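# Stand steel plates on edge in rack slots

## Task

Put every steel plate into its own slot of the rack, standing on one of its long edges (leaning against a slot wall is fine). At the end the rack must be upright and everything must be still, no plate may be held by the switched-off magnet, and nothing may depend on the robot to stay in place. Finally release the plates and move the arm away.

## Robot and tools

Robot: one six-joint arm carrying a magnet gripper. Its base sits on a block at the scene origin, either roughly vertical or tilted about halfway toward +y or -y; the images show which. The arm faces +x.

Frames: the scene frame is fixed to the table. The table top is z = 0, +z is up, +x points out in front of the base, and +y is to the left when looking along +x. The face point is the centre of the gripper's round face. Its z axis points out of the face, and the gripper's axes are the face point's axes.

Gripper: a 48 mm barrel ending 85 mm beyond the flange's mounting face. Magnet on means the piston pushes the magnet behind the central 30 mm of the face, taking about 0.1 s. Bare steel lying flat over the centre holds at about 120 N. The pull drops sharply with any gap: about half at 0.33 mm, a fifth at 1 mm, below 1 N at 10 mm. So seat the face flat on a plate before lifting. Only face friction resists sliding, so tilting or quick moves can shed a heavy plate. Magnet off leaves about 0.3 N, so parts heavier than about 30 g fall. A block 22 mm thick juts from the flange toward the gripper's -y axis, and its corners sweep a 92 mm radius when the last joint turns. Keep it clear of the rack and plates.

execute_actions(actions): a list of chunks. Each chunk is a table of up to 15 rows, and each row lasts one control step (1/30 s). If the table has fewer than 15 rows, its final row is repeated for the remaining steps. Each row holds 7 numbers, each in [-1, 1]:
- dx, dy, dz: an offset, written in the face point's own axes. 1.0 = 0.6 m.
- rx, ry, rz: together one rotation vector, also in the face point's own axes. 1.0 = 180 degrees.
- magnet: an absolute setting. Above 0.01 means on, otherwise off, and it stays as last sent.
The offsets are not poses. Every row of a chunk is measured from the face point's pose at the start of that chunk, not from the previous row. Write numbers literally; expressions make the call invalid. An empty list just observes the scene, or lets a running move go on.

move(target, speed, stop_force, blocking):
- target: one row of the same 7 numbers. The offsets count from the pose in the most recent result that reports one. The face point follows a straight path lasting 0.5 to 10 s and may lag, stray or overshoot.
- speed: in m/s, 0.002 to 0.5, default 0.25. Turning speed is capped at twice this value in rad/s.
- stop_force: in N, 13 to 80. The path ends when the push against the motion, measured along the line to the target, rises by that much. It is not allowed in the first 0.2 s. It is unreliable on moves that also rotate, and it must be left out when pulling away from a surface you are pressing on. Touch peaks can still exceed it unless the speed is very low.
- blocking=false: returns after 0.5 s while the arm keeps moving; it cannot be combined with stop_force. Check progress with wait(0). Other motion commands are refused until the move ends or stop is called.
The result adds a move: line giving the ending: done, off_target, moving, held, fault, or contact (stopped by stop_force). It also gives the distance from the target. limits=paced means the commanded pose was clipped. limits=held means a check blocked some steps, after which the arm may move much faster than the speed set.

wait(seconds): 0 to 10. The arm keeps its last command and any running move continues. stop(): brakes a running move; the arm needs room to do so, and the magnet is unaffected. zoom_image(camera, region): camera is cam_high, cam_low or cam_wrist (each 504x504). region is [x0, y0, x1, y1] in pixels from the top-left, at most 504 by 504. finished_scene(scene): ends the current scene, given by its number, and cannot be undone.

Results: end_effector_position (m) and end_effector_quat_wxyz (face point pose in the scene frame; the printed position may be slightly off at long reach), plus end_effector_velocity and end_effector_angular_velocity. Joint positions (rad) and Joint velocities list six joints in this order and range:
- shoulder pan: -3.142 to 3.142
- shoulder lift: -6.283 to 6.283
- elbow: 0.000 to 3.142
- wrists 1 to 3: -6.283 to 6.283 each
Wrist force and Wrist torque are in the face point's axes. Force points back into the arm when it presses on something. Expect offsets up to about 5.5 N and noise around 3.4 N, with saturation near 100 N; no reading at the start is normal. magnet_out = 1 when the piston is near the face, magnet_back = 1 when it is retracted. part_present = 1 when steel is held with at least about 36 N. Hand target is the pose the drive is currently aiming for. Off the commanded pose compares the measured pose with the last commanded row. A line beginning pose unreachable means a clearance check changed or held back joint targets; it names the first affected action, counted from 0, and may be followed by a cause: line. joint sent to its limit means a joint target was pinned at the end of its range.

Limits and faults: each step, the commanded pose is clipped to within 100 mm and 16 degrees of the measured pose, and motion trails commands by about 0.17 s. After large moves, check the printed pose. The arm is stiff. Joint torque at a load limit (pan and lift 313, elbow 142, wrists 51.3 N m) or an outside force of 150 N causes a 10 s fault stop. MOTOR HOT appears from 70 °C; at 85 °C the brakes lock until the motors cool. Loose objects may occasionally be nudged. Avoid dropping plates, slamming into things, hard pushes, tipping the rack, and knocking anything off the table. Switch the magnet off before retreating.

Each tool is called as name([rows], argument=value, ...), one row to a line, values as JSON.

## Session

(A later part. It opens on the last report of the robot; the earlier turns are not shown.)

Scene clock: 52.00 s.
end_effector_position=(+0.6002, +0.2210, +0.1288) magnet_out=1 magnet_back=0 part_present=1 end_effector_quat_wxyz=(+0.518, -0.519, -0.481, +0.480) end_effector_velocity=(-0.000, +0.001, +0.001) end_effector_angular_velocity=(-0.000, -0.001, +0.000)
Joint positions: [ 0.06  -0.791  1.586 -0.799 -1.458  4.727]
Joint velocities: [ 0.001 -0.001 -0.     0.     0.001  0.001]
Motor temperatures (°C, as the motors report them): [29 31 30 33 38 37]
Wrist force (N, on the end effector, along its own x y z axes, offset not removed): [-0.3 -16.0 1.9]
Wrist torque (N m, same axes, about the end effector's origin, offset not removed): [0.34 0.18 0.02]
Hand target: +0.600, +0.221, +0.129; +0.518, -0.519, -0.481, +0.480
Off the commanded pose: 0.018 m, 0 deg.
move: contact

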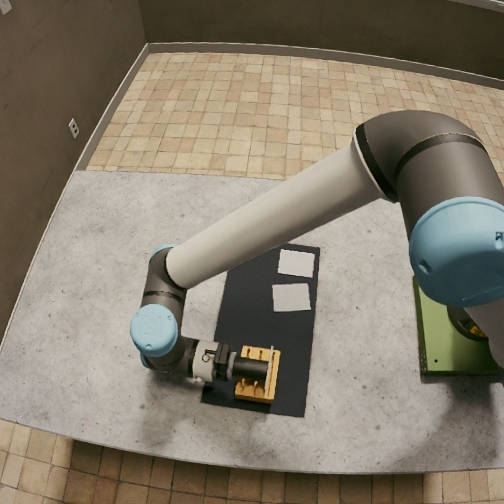

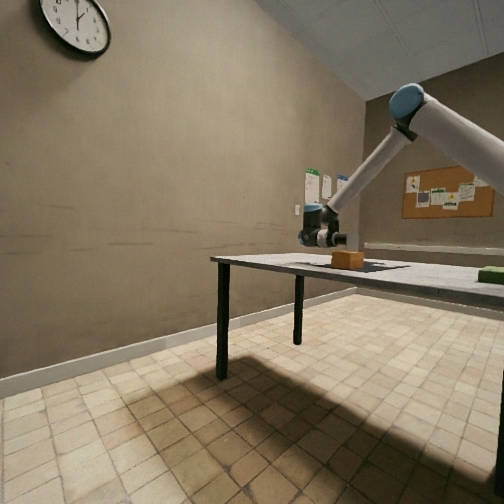

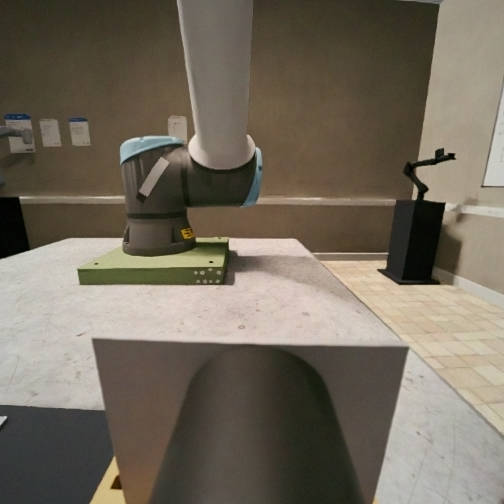

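move(target=[-0.008,-0.004,0.0085,0,0,0,1], speed=0.01)

move(target=[0,0.035,0,0,0,0,1], speed=0.005, stop_force=13)

Scene clock: 57.33 s.
end_effector_position=(+0.5949, +0.2167, +0.1311) magnet_out=1 magnet_back=0 part_present=1 end_effector_quat_wxyz=(+0.518, -0.519, -0.481, +0.480) end_effector_velocity=(-0.002, -0.001, +0.001) end_effector_angular_velocity=(-0.000, +0.000, +0.000)
Joint positions: [ 0.055 -0.801  1.6   -0.804 -1.463  4.727]
Joint velocities: [-0.001 -0.003  0.005 -0.002 -0.001  0.   ]
Motor temperatures (°C, as the motors report them): [29 31 30 33 38 37]
Wrist force (N, on the end effector, along its own x y z axes, offset not removed): [4.9 4.8 2.1]
Wrist torque (N m, same axes, about the end effector's origin, offset not removed): [0.12 -0.59 -0.19]
Hand target: +0.595, +0.217, +0.131; +0.518, -0.519, -0.481, +0.480
Off the commanded pose: 0.000 m, 0 deg.
move: done

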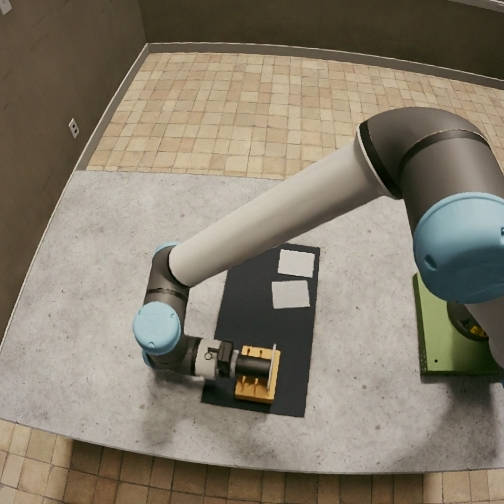

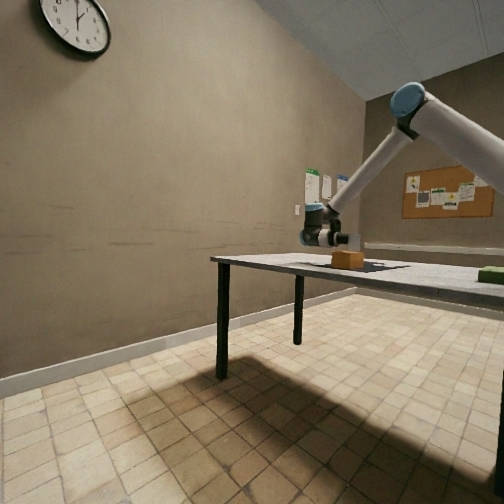

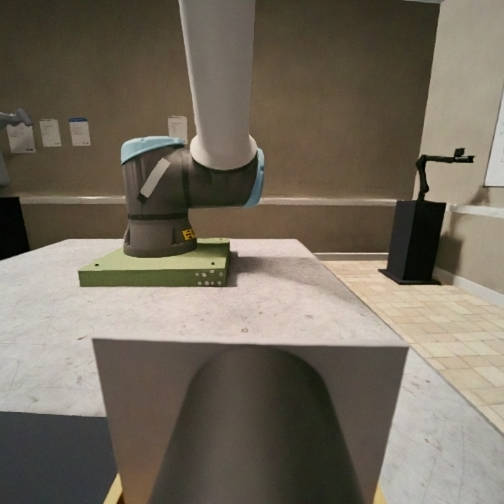

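Scene clock: 58.20 s.
end_effector_position=(+0.5950, +0.2167, +0.1286) magnet_out=1 magnet_back=0 part_present=1 end_effector_quat_wxyz=(+0.518, -0.519, -0.481, +0.480) end_effector_velocity=(+0.000, -0.001, +0.000) end_effector_angular_velocity=(-0.000, -0.000, -0.001)
Joint positions: [ 0.055 -0.798  1.601 -0.807 -1.463  4.727]
Joint velocities: [-0.001 -0.001  0.     0.    -0.     0.   ]
Motor temperatures (°C, as the motors report them): [29 31 30 33 38 37]
Wrist force (N, on the end effector, along its own x y z axes, offset not removed): [2.5 -14.7 3.4]
Wrist torque (N m, same axes, about the end effector's origin, offset not removed): [0.36 -0.17 0.25]
Hand target: +0.595, +0.217, +0.129; +0.518, -0.519, -0.481, +0.480
Off the commanded pose: 0.018 m, 0 deg.
move: contact

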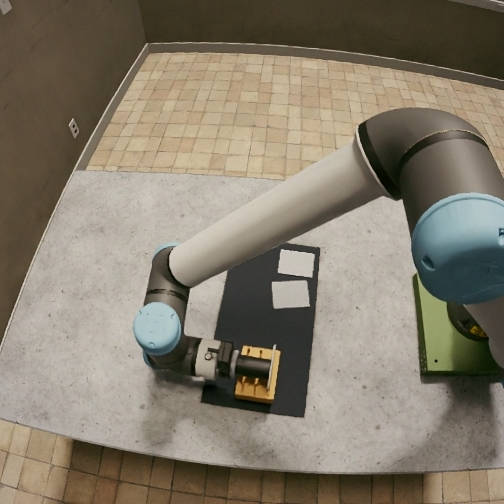

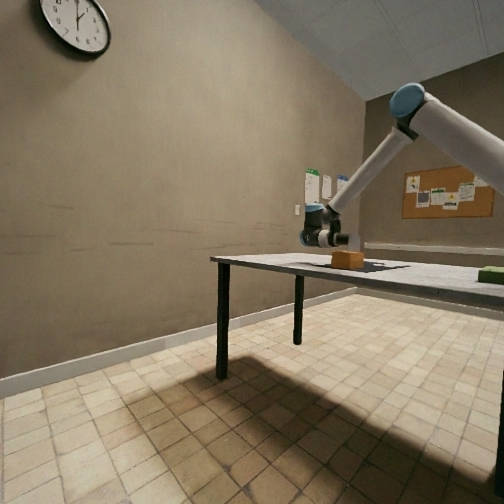

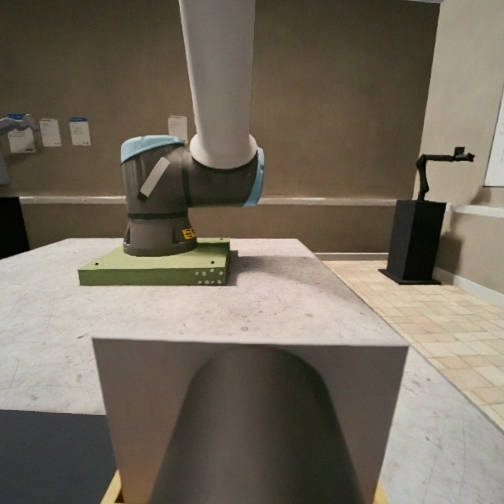

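move(target=[0,-0.004,-0.004,0,0,0,1], speed=0.01)

move(target=[0,0.035,0,0,0,0,1], speed=0.005, stop_force=13)

Scene clock: 60.67 s.
end_effector_position=(+0.5973, +0.2165, +0.1310) magnet_out=1 magnet_back=0 part_present=1 end_effector_quat_wxyz=(+0.518, -0.519, -0.481, +0.480) end_effector_velocity=(+0.001, +0.000, +0.001) end_effector_angular_velocity=(+0.000, +0.000, -0.001)
Joint positions: [ 0.054 -0.799  1.595 -0.801 -1.463  4.727]
Joint velocities: [ 0.    -0.    -0.003  0.003  0.002 -0.   ]
Motor temperatures (°C, as the motors report them): [29 31 30 33 38 37]
Wrist force (N, on the end effector, along its own x y z axes, offset not removed): [0.8 1.0 2.6]
Wrist torque (N m, same axes, about the end effector's origin, offset not removed): [-0.20 0.03 -0.09]
Hand target: +0.597, +0.217, +0.131; +0.518, -0.519, -0.481, +0.480
Off the commanded pose: 0.000 m, 0 deg.
move: done

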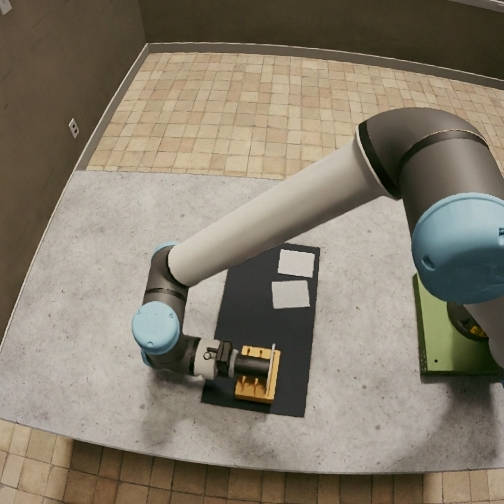

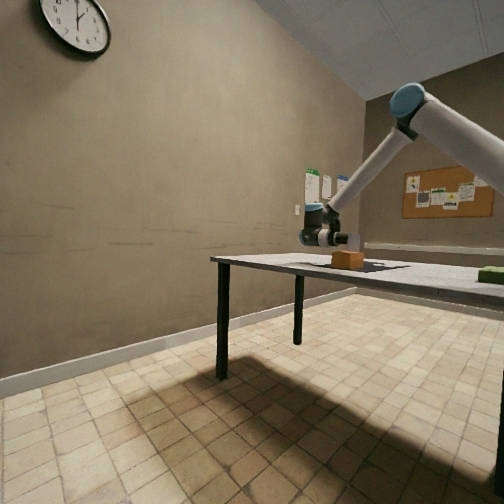

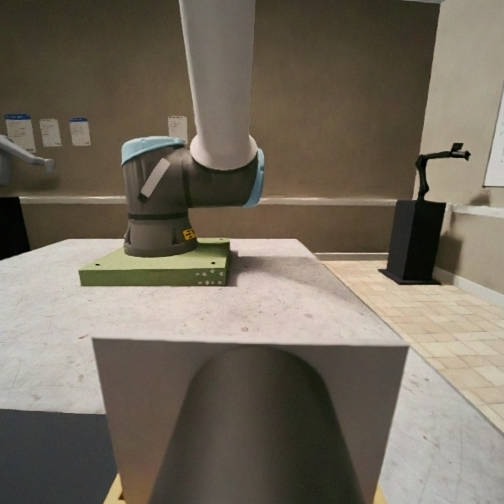

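Scene clock: 61.60 s.
end_effector_position=(+0.5973, +0.2165, +0.1282) magnet_out=1 magnet_back=0 part_present=1 end_effector_quat_wxyz=(+0.518, -0.519, -0.481, +0.480) end_effector_velocity=(-0.000, +0.000, +0.001) end_effector_angular_velocity=(+0.001, +0.002, +0.001)
Joint positions: [ 0.054 -0.795  1.595 -0.805 -1.463  4.727]
Joint velocities: [ 0.    -0.001 -0.     0.002 -0.    -0.001]
Motor temperatures (°C, as the motors report them): [29 31 30 33 38 37]
Wrist force (N, on the end effector, along its own x y z axes, offset not removed): [0.1 -10.4 -5.1]
Wrist torque (N m, same axes, about the end effector's origin, offset not removed): [0.97 0.30 0.02]
Hand target: +0.597, +0.217, +0.129; +0.518, -0.519, -0.481, +0.480
Off the commanded pose: 0.018 m, 0 deg.
move: contact

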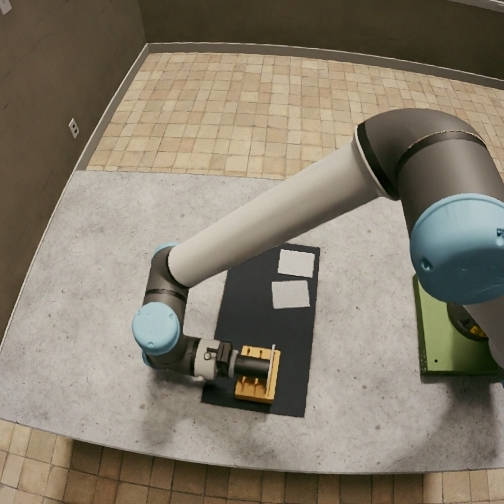

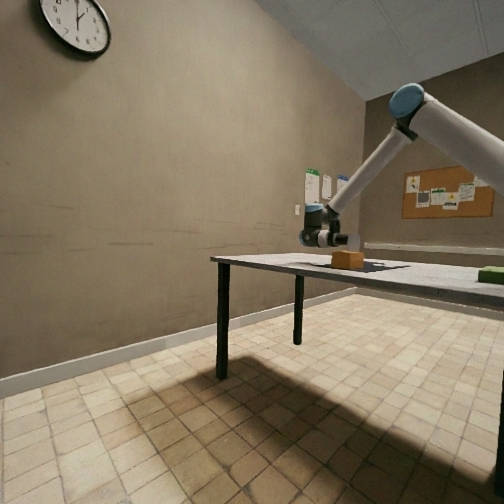

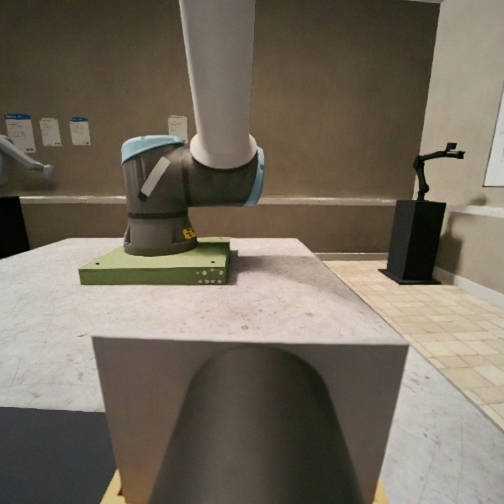

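zoom_image(camera="cam_high", region=[240,335,290,405])

zoom_image(camera="cam_wrist", region=[60,430,450,504])

Region (240, 335, 290, 405) of cam_high's 504x504 image, scaled by 7.200, with more detail than that image has; it fills the left 360 columns of this view, and the rest is white.

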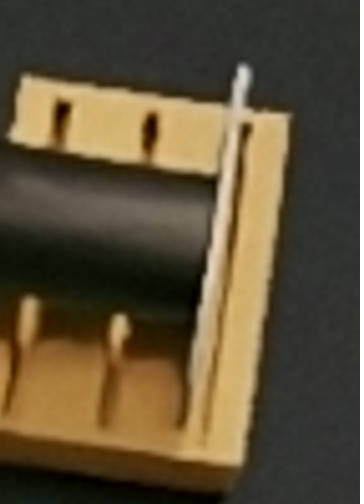

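Region (60, 430, 450, 504) of cam_wrist's 504x504 image, scaled by 1.292, with more detail than that image has; it fills the top 96 rows of this view, and the rest is white.

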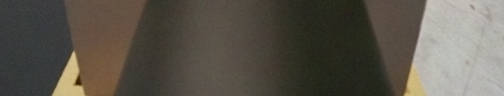

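move(target=[0,-0.004,0.002,0,-0.011,0,1], speed=0.01)

move(target=[0,0.035,0,0,0,0,1], speed=0.005, stop_force=13)

Scene clock: 67.47 s.
end_effector_position=(+0.5961, +0.2166, +0.1306) magnet_out=1 magnet_back=0 part_present=1 end_effector_quat_wxyz=(+0.509, -0.511, -0.490, +0.489) end_effector_velocity=(-0.000, +0.001, +0.000) end_effector_angular_velocity=(+0.001, -0.001, +0.006)
Joint positions: [ 0.064 -0.797  1.592 -0.8   -1.488  4.727]
Joint velocities: [ 0.002  0.    -0.001  0.001 -0.004 -0.001]
Motor temperatures (°C, as the motors report them): [29 31 30 33 38 37]
Wrist force (N, on the end effector, along its own x y z axes, offset not removed): [2.3 1.8 6.7]
Wrist torque (N m, same axes, about the end effector's origin, offset not removed): [-0.17 -0.30 -0.36]
Hand target: +0.596, +0.217, +0.131; +0.509, -0.511, -0.490, +0.489
Off the commanded pose: 0.000 m, 0 deg.
move: done

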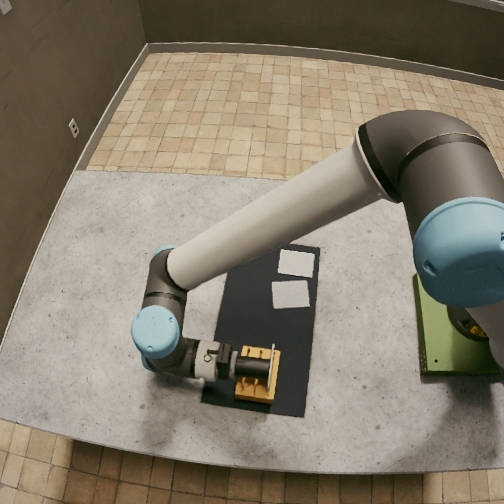

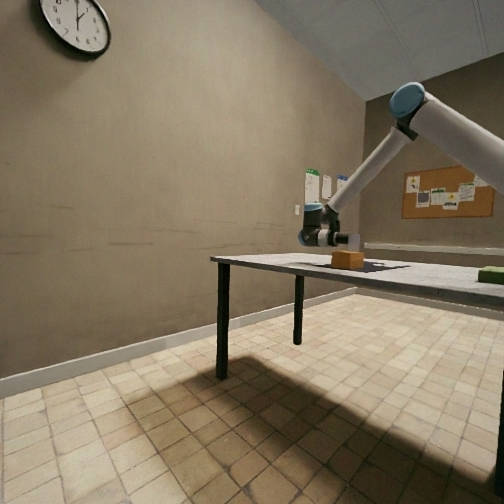

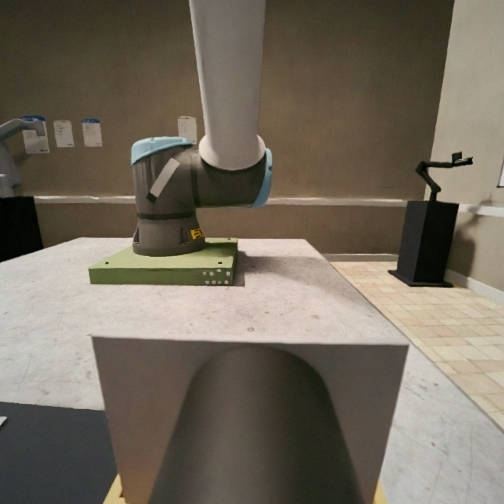

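Scene clock: 68.37 s.
end_effector_position=(+0.5962, +0.2167, +0.1279) magnet_out=1 magnet_back=0 part_present=1 end_effector_quat_wxyz=(+0.509, -0.511, -0.490, +0.489) end_effector_velocity=(+0.000, +0.000, +0.000) end_effector_angular_velocity=(+0.001, -0.001, -0.002)
Joint positions: [ 0.064 -0.793  1.592 -0.804 -1.488  4.727]
Joint velocities: [-0.    -0.001 -0.    -0.     0.002 -0.001]
Motor temperatures (°C, as the motors report them): [29 31 30 33 38 37]
Wrist force (N, on the end effector, along its own x y z axes, offset not removed): [-3.3 -17.5 1.4]
Wrist torque (N m, same axes, about the end effector's origin, offset not removed): [0.62 0.14 0.14]
Hand target: +0.596, +0.217, +0.128; +0.509, -0.511, -0.490, +0.489
Off the commanded pose: 0.018 m, 0 deg.
move: contact

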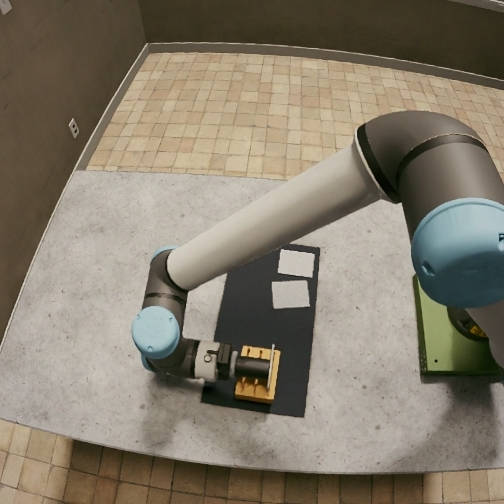

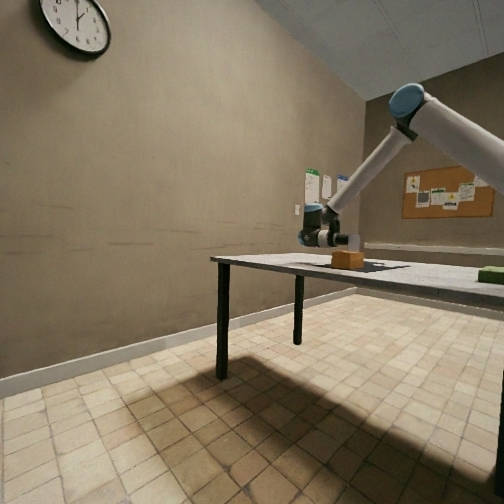

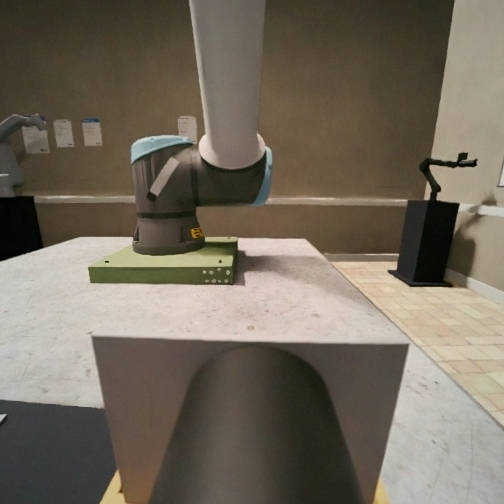

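execute_actions(actions=[])

Scene clock: 76.47 s.
end_effector_position=(+0.5962, +0.2167, +0.1283) magnet_out=1 magnet_back=0 part_present=1 end_effector_quat_wxyz=(+0.509, -0.511, -0.490, +0.489) end_effector_velocity=(-0.001, +0.000, -0.000) end_effector_angular_velocity=(+0.000, +0.001, +0.001)
Joint positions: [ 0.064 -0.794  1.592 -0.803 -1.488  4.727]
Joint velocities: [ 0.001 -0.     0.001  0.    -0.    -0.   ]
Motor temperatures (°C, as the motors report them): [29 31 30 33 38 37]
Wrist force (N, on the end effector, along its own x y z axes, offset not removed): [3.5 5.6 -1.9]
Wrist torque (N m, same axes, about the end effector's origin, offset not removed): [0.53 -0.51 -0.39]
Hand target: +0.596, +0.217, +0.128; +0.509, -0.511, -0.490, +0.489
Off the commanded pose: 0.019 m, 0 deg.

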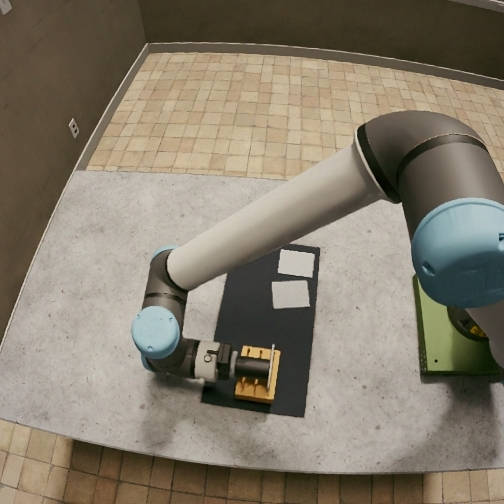

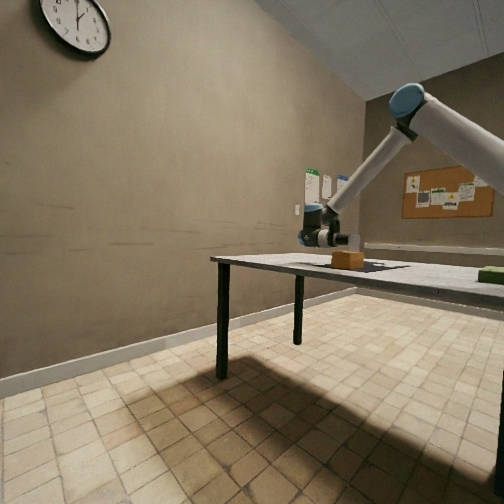

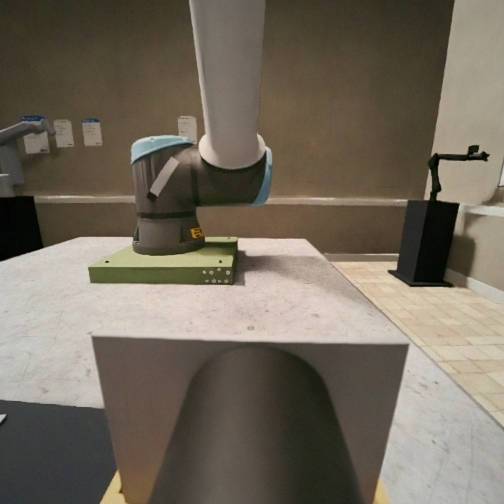

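zoom_image(camera="cam_high", region=[220, 335, 300, 415])

Region (220, 335, 300, 415) of cam_high's 504x504 image, scaled by 6.300, with more detail than that image has.

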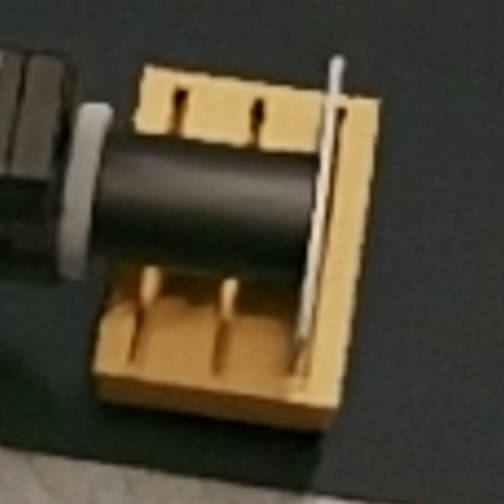

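move(target=[0.017,-0.008,0,0,0,0,1], speed=0.02)

move(target=[0,0.044,0,0,0,0,1], speed=0.005, stop_force=13)

Scene clock: 80.73 s.
end_effector_position=(+0.5966, +0.2266, +0.1330) magnet_out=1 magnet_back=0 part_present=1 end_effector_quat_wxyz=(+0.509, -0.511, -0.490, +0.489) end_effector_velocity=(-0.000, +0.002, +0.001) end_effector_angular_velocity=(+0.001, +0.000, +0.004)
Joint positions: [ 0.076 -0.796  1.585 -0.794 -1.476  4.727]
Joint velocities: [ 0.003 -0.    -0.001  0.002 -0.001 -0.001]
Motor temperatures (°C, as the motors report them): [29 31 30 33 38 37]
Wrist force (N, on the end effector, along its own x y z axes, offset not removed): [4.7 4.4 -2.5]
Wrist torque (N m, same axes, about the end effector's origin, offset not removed): [0.16 -0.38 -0.24]
Hand target: +0.597, +0.227, +0.133; +0.509, -0.511, -0.490, +0.489
Off the commanded pose: 0.000 m, 0 deg.
move: done

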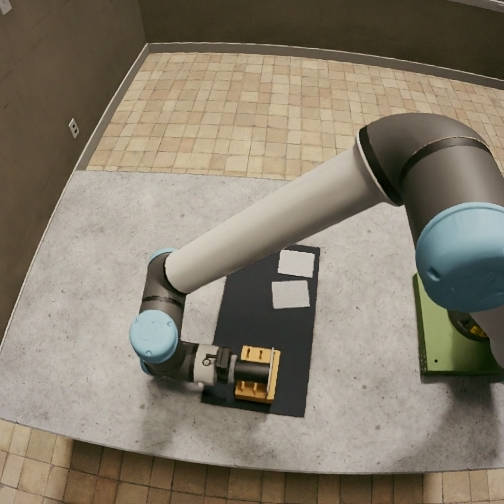

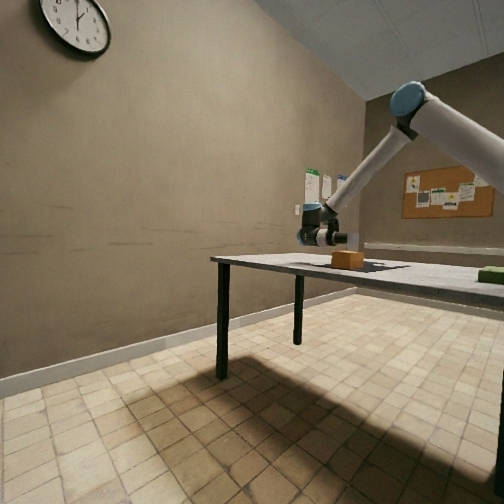

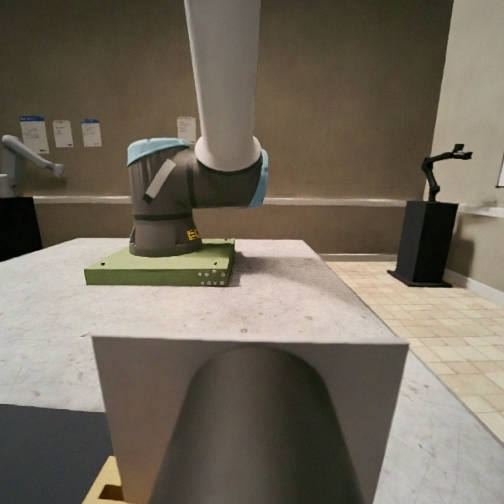

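Scene clock: 82.17 s.
end_effector_position=(+0.5966, +0.2266, +0.1276) magnet_out=1 magnet_back=0 part_present=1 end_effector_quat_wxyz=(+0.509, -0.511, -0.490, +0.489) end_effector_velocity=(+0.000, -0.000, +0.001) end_effector_angular_velocity=(-0.000, -0.002, +0.001)
Joint positions: [ 0.076 -0.789  1.585 -0.8   -1.476  4.727]
Joint velocities: [-0.    -0.001 -0.001 -0.    -0.001  0.   ]
Motor temperatures (°C, as the motors report them): [29 31 30 33 38 37]
Wrist force (N, on the end effector, along its own x y z axes, offset not removed): [-4.2 -15.8 3.9]
Wrist torque (N m, same axes, about the end effector's origin, offset not removed): [0.54 0.64 -0.24]
Hand target: +0.597, +0.227, +0.128; +0.509, -0.511, -0.490, +0.489
Off the commanded pose: 0.021 m, 0 deg.
move: contact

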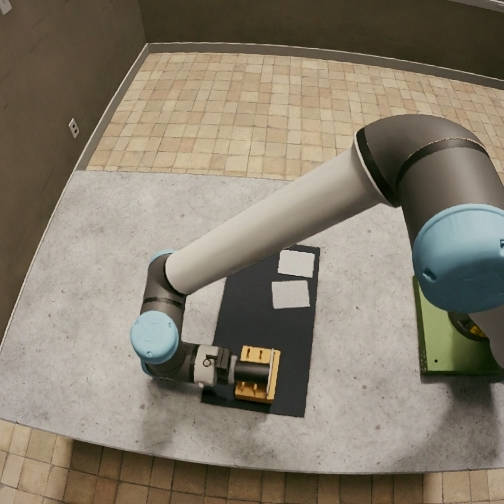

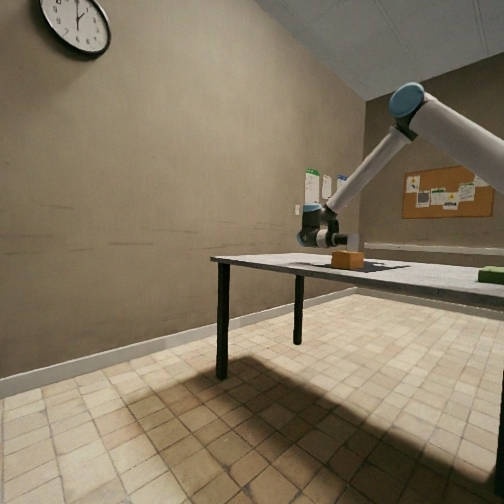

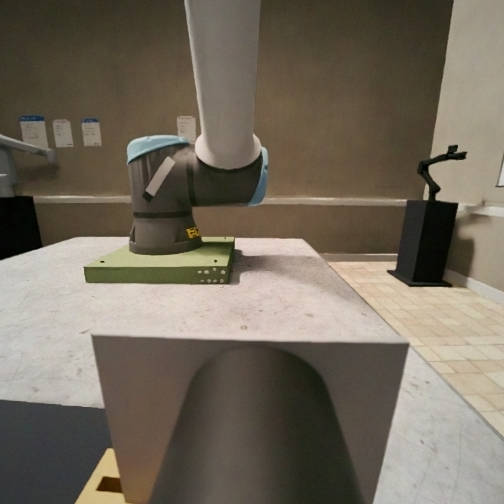

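zoom_image(camera="cam_high", region=[220, 335, 300, 415])

Region (220, 335, 300, 415) of cam_high's 504x504 image, scaled by 6.300, with more detail than that image has.

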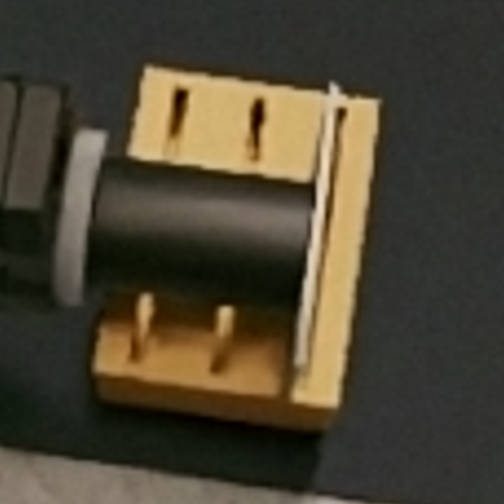

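move(target=[0,-0.006,0.003,0,0,0,1], speed=0.01)

move(target=[0,0.044,0,0,0,0,1], speed=0.005, stop_force=13)

Scene clock: 86.70 s.
end_effector_position=(+0.5949, +0.2267, +0.1310) magnet_out=1 magnet_back=0 part_present=1 end_effector_quat_wxyz=(+0.509, -0.511, -0.490, +0.489) end_effector_velocity=(-0.001, +0.000, +0.001) end_effector_angular_velocity=(-0.000, -0.000, +0.002)
Joint positions: [ 0.076 -0.795  1.589 -0.798 -1.476  4.727]
Joint velocities: [ 0.001 -0.002  0.002  0.    -0.001  0.   ]
Motor temperatures (°C, as the motors report them): [29 31 30 33 38 37]
Wrist force (N, on the end effector, along its own x y z axes, offset not removed): [-0.4 2.0 0.0]
Wrist torque (N m, same axes, about the end effector's origin, offset not removed): [-0.13 0.34 -0.33]
Hand target: +0.595, +0.227, +0.131; +0.509, -0.511, -0.490, +0.489
Off the commanded pose: 0.000 m, 0 deg.
move: done

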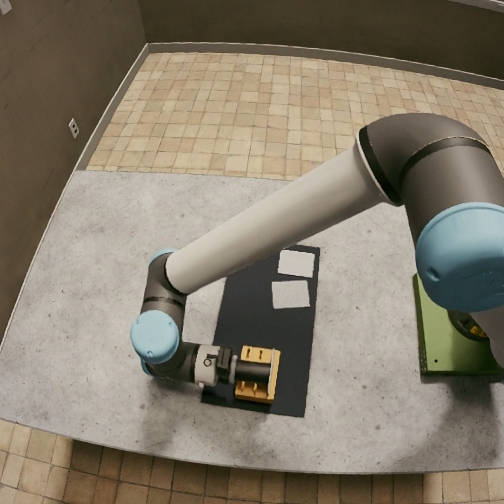

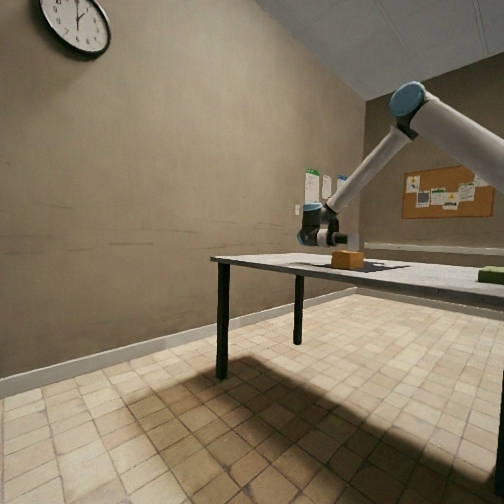

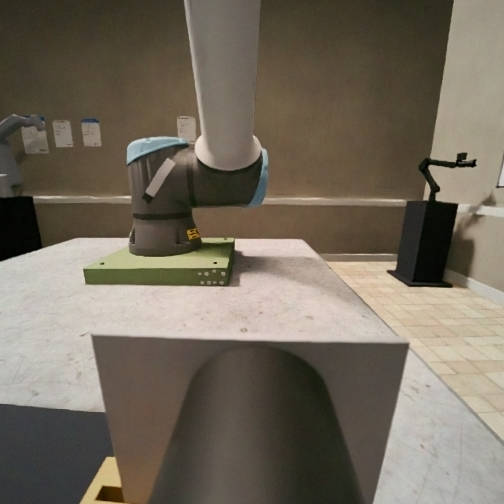

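Scene clock: 87.77 s.
end_effector_position=(+0.5949, +0.2267, +0.1275) magnet_out=1 magnet_back=0 part_present=1 end_effector_quat_wxyz=(+0.509, -0.511, -0.490, +0.489) end_effector_velocity=(-0.000, -0.000, +0.001) end_effector_angular_velocity=(+0.000, -0.001, +0.003)
Joint positions: [ 0.076 -0.791  1.589 -0.803 -1.476  4.727]
Joint velocities: [ 0.001 -0.001  0.    -0.    -0.002 -0.   ]
Motor temperatures (°C, as the motors report them): [29 31 30 33 38 37]
Wrist force (N, on the end effector, along its own x y z axes, offset not removed): [-1.0 -16.3 0.4]
Wrist torque (N m, same axes, about the end effector's origin, offset not removed): [0.67 0.18 -0.08]
Hand target: +0.595, +0.227, +0.128; +0.509, -0.511, -0.490, +0.489
Off the commanded pose: 0.023 m, 0 deg.
move: contact

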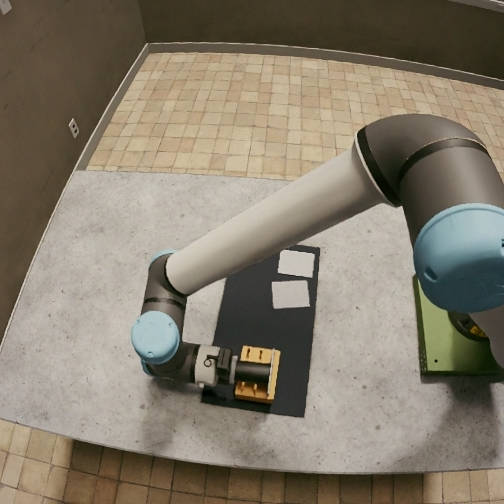

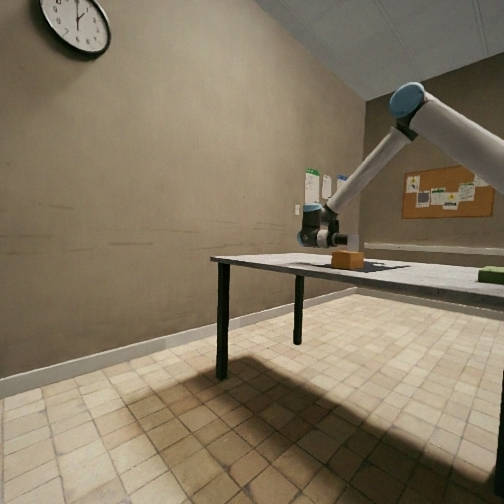

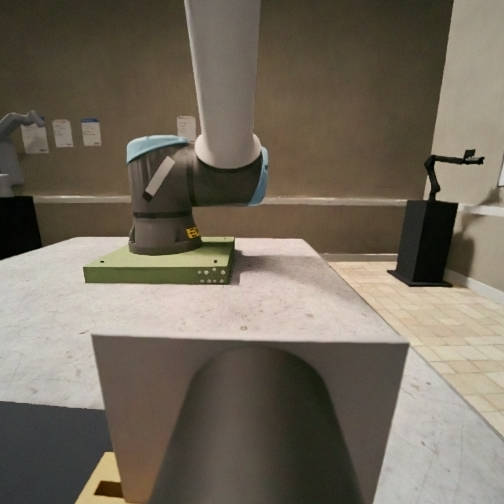

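zoom_image(camera="cam_high", region=[220, 335, 300, 415])

zoom_image(camera="cam_wrist", region=[0, 400, 504, 504])

Region (220, 335, 300, 415) of cam_high's 504x504 image, scaled by 6.300, with more detail than that image has.

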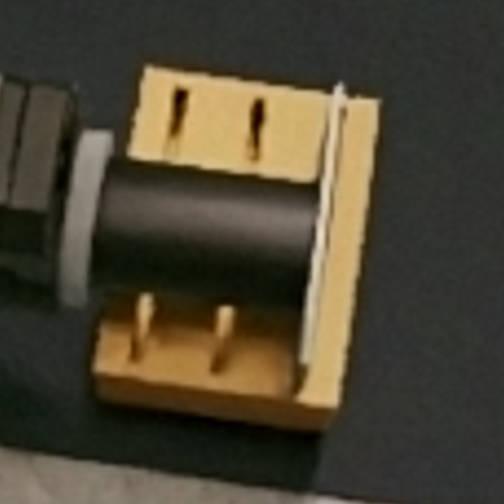

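Region (0, 400, 504, 504) of cam_wrist's 504x504 image, scaled by 1.000; it fills the top 104 rows of this view, and the rest is white.

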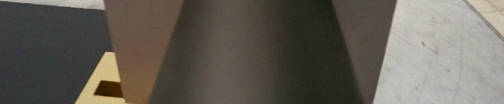

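move(target=[-0.007,-0.006,0,0,0,0,1], speed=0.01)

move(target=[0,0.044,0,0,0,0,1], speed=0.005, stop_force=13)

Scene clock: 92.47 s.
end_effector_position=(+0.5948, +0.2227, +0.1310) magnet_out=1 magnet_back=0 part_present=1 end_effector_quat_wxyz=(+0.509, -0.511, -0.490, +0.489) end_effector_velocity=(+0.000, -0.003, +0.001) end_effector_angular_velocity=(+0.001, -0.000, +0.000)
Joint positions: [ 0.071 -0.797  1.592 -0.8   -1.481  4.727]
Joint velocities: [-0.003 -0.002  0.001  0.001 -0.003 -0.001]
Motor temperatures (°C, as the motors report them): [29 31 30 33 38 37]
Wrist force (N, on the end effector, along its own x y z axes, offset not removed): [7.3 2.0 5.7]
Wrist torque (N m, same axes, about the end effector's origin, offset not removed): [0.05 -0.61 -0.30]
Hand target: +0.595, +0.223, +0.131; +0.509, -0.511, -0.490, +0.489
Off the commanded pose: 0.000 m, 0 deg.
move: done

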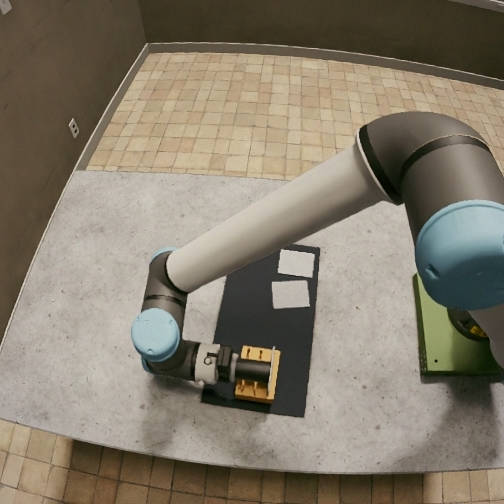

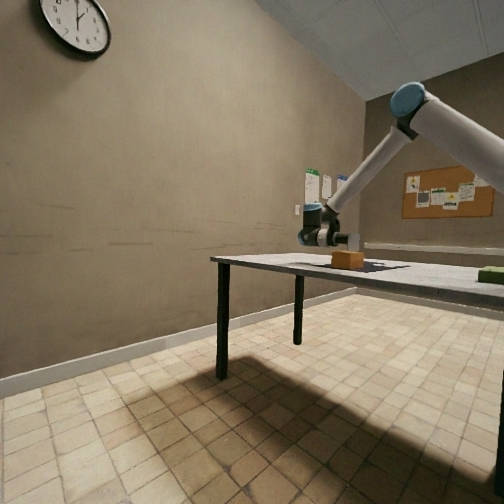

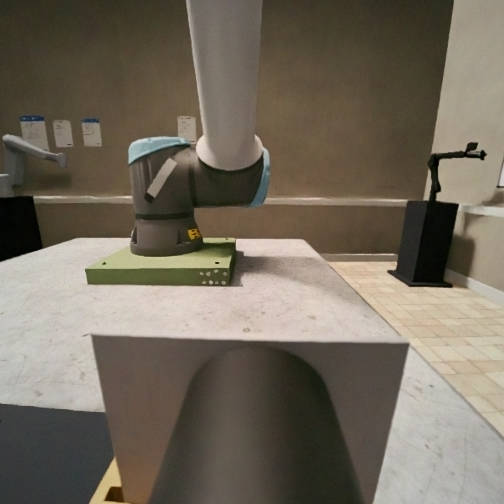

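Scene clock: 93.57 s.
end_effector_position=(+0.5948, +0.2227, +0.1273) magnet_out=1 magnet_back=0 part_present=1 end_effector_quat_wxyz=(+0.509, -0.511, -0.490, +0.489) end_effector_velocity=(-0.000, +0.001, +0.001) end_effector_angular_velocity=(-0.001, -0.001, -0.001)
Joint positions: [ 0.071 -0.793  1.592 -0.804 -1.481  4.727]
Joint velocities: [ 0.001 -0.001 -0.     0.     0.003  0.001]
Motor temperatures (°C, as the motors report them): [29 31 30 33 38 37]
Wrist force (N, on the end effector, along its own x y z axes, offset not removed): [0.9 -18.8 1.5]
Wrist torque (N m, same axes, about the end effector's origin, offset not removed): [0.44 0.12 -0.15]
Hand target: +0.595, +0.223, +0.128; +0.509, -0.511, -0.490, +0.489
Off the commanded pose: 0.023 m, 0 deg.
move: contact

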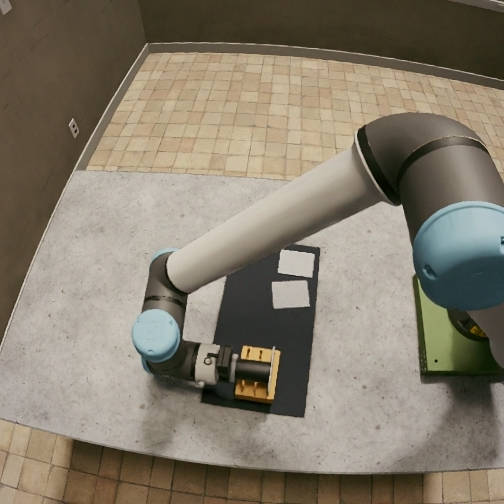

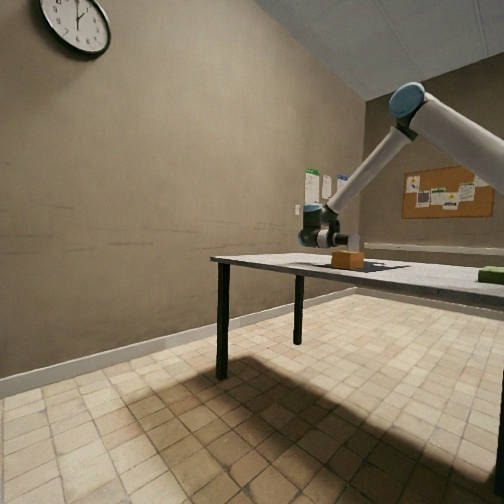

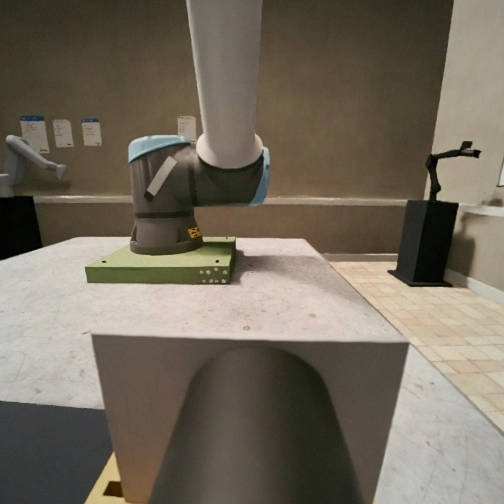

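move(target=[0,-0.12,0,-0.5,0,0,1], speed=0.1)

Scene clock: 103.77 s.
end_effector_position=(+0.5945, +0.2226, +0.1991) magnet_out=1 magnet_back=0 part_present=1 end_effector_quat_wxyz=(+0.001, +0.722, +0.692, +0.001) end_effector_velocity=(+0.000, -0.001, +0.001) end_effector_angular_velocity=(-0.003, -0.013, -0.001)
Joint positions: [ 0.111 -1.427  2.213 -2.358 -1.585  4.844]
Joint velocities: [-0.    -0.002  0.005 -0.015 -0.004  0.   ]
Motor temperatures (°C, as the motors report them): [29 31 30 33 38 37]
Wrist force (N, on the end effector, along its own x y z axes, offset not removed): [1.1 0.8 4.9]
Wrist torque (N m, same axes, about the end effector's origin, offset not removed): [0.18 0.02 -0.07]
Hand target: +0.595, +0.223, +0.199; +0.001, +0.722, +0.692, +0.001
Off the commanded pose: 0.000 m, 0 deg.
move: done

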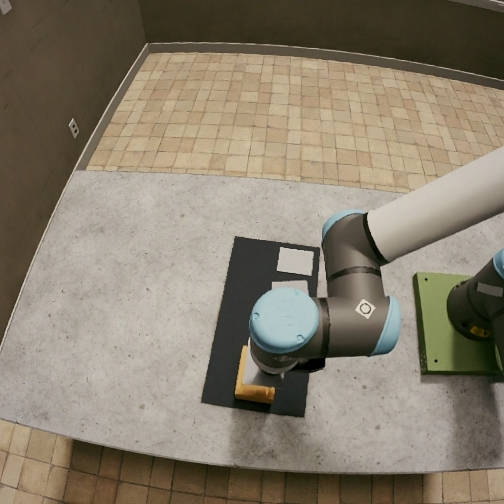

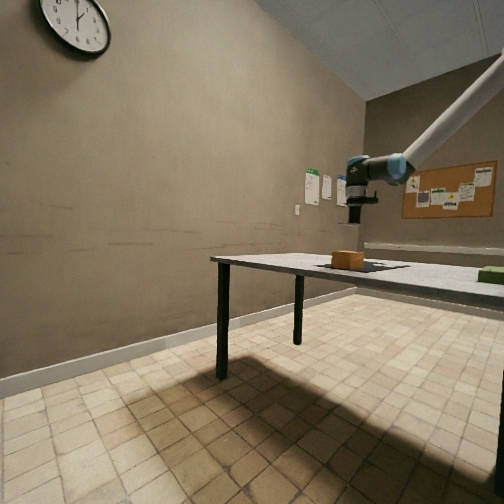

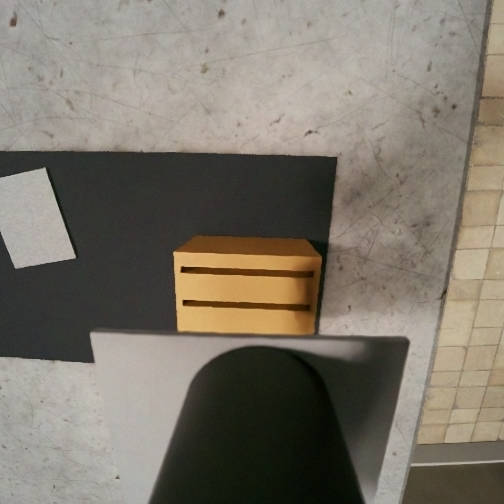

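zoom_image(camera="cam_wrist", region=[150, 220, 350, 350])

Region (150, 220, 350, 350) of cam_wrist's 504x504 image, scaled by 2.520, with more detail than that image has; it fills the top 328 rows of this view, and the rest is white.

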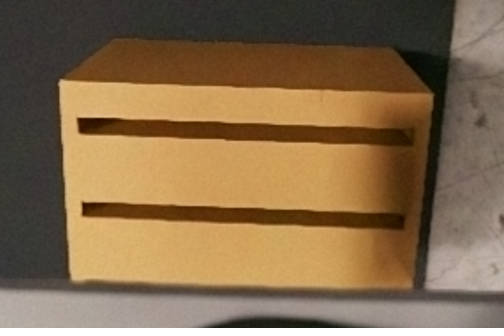

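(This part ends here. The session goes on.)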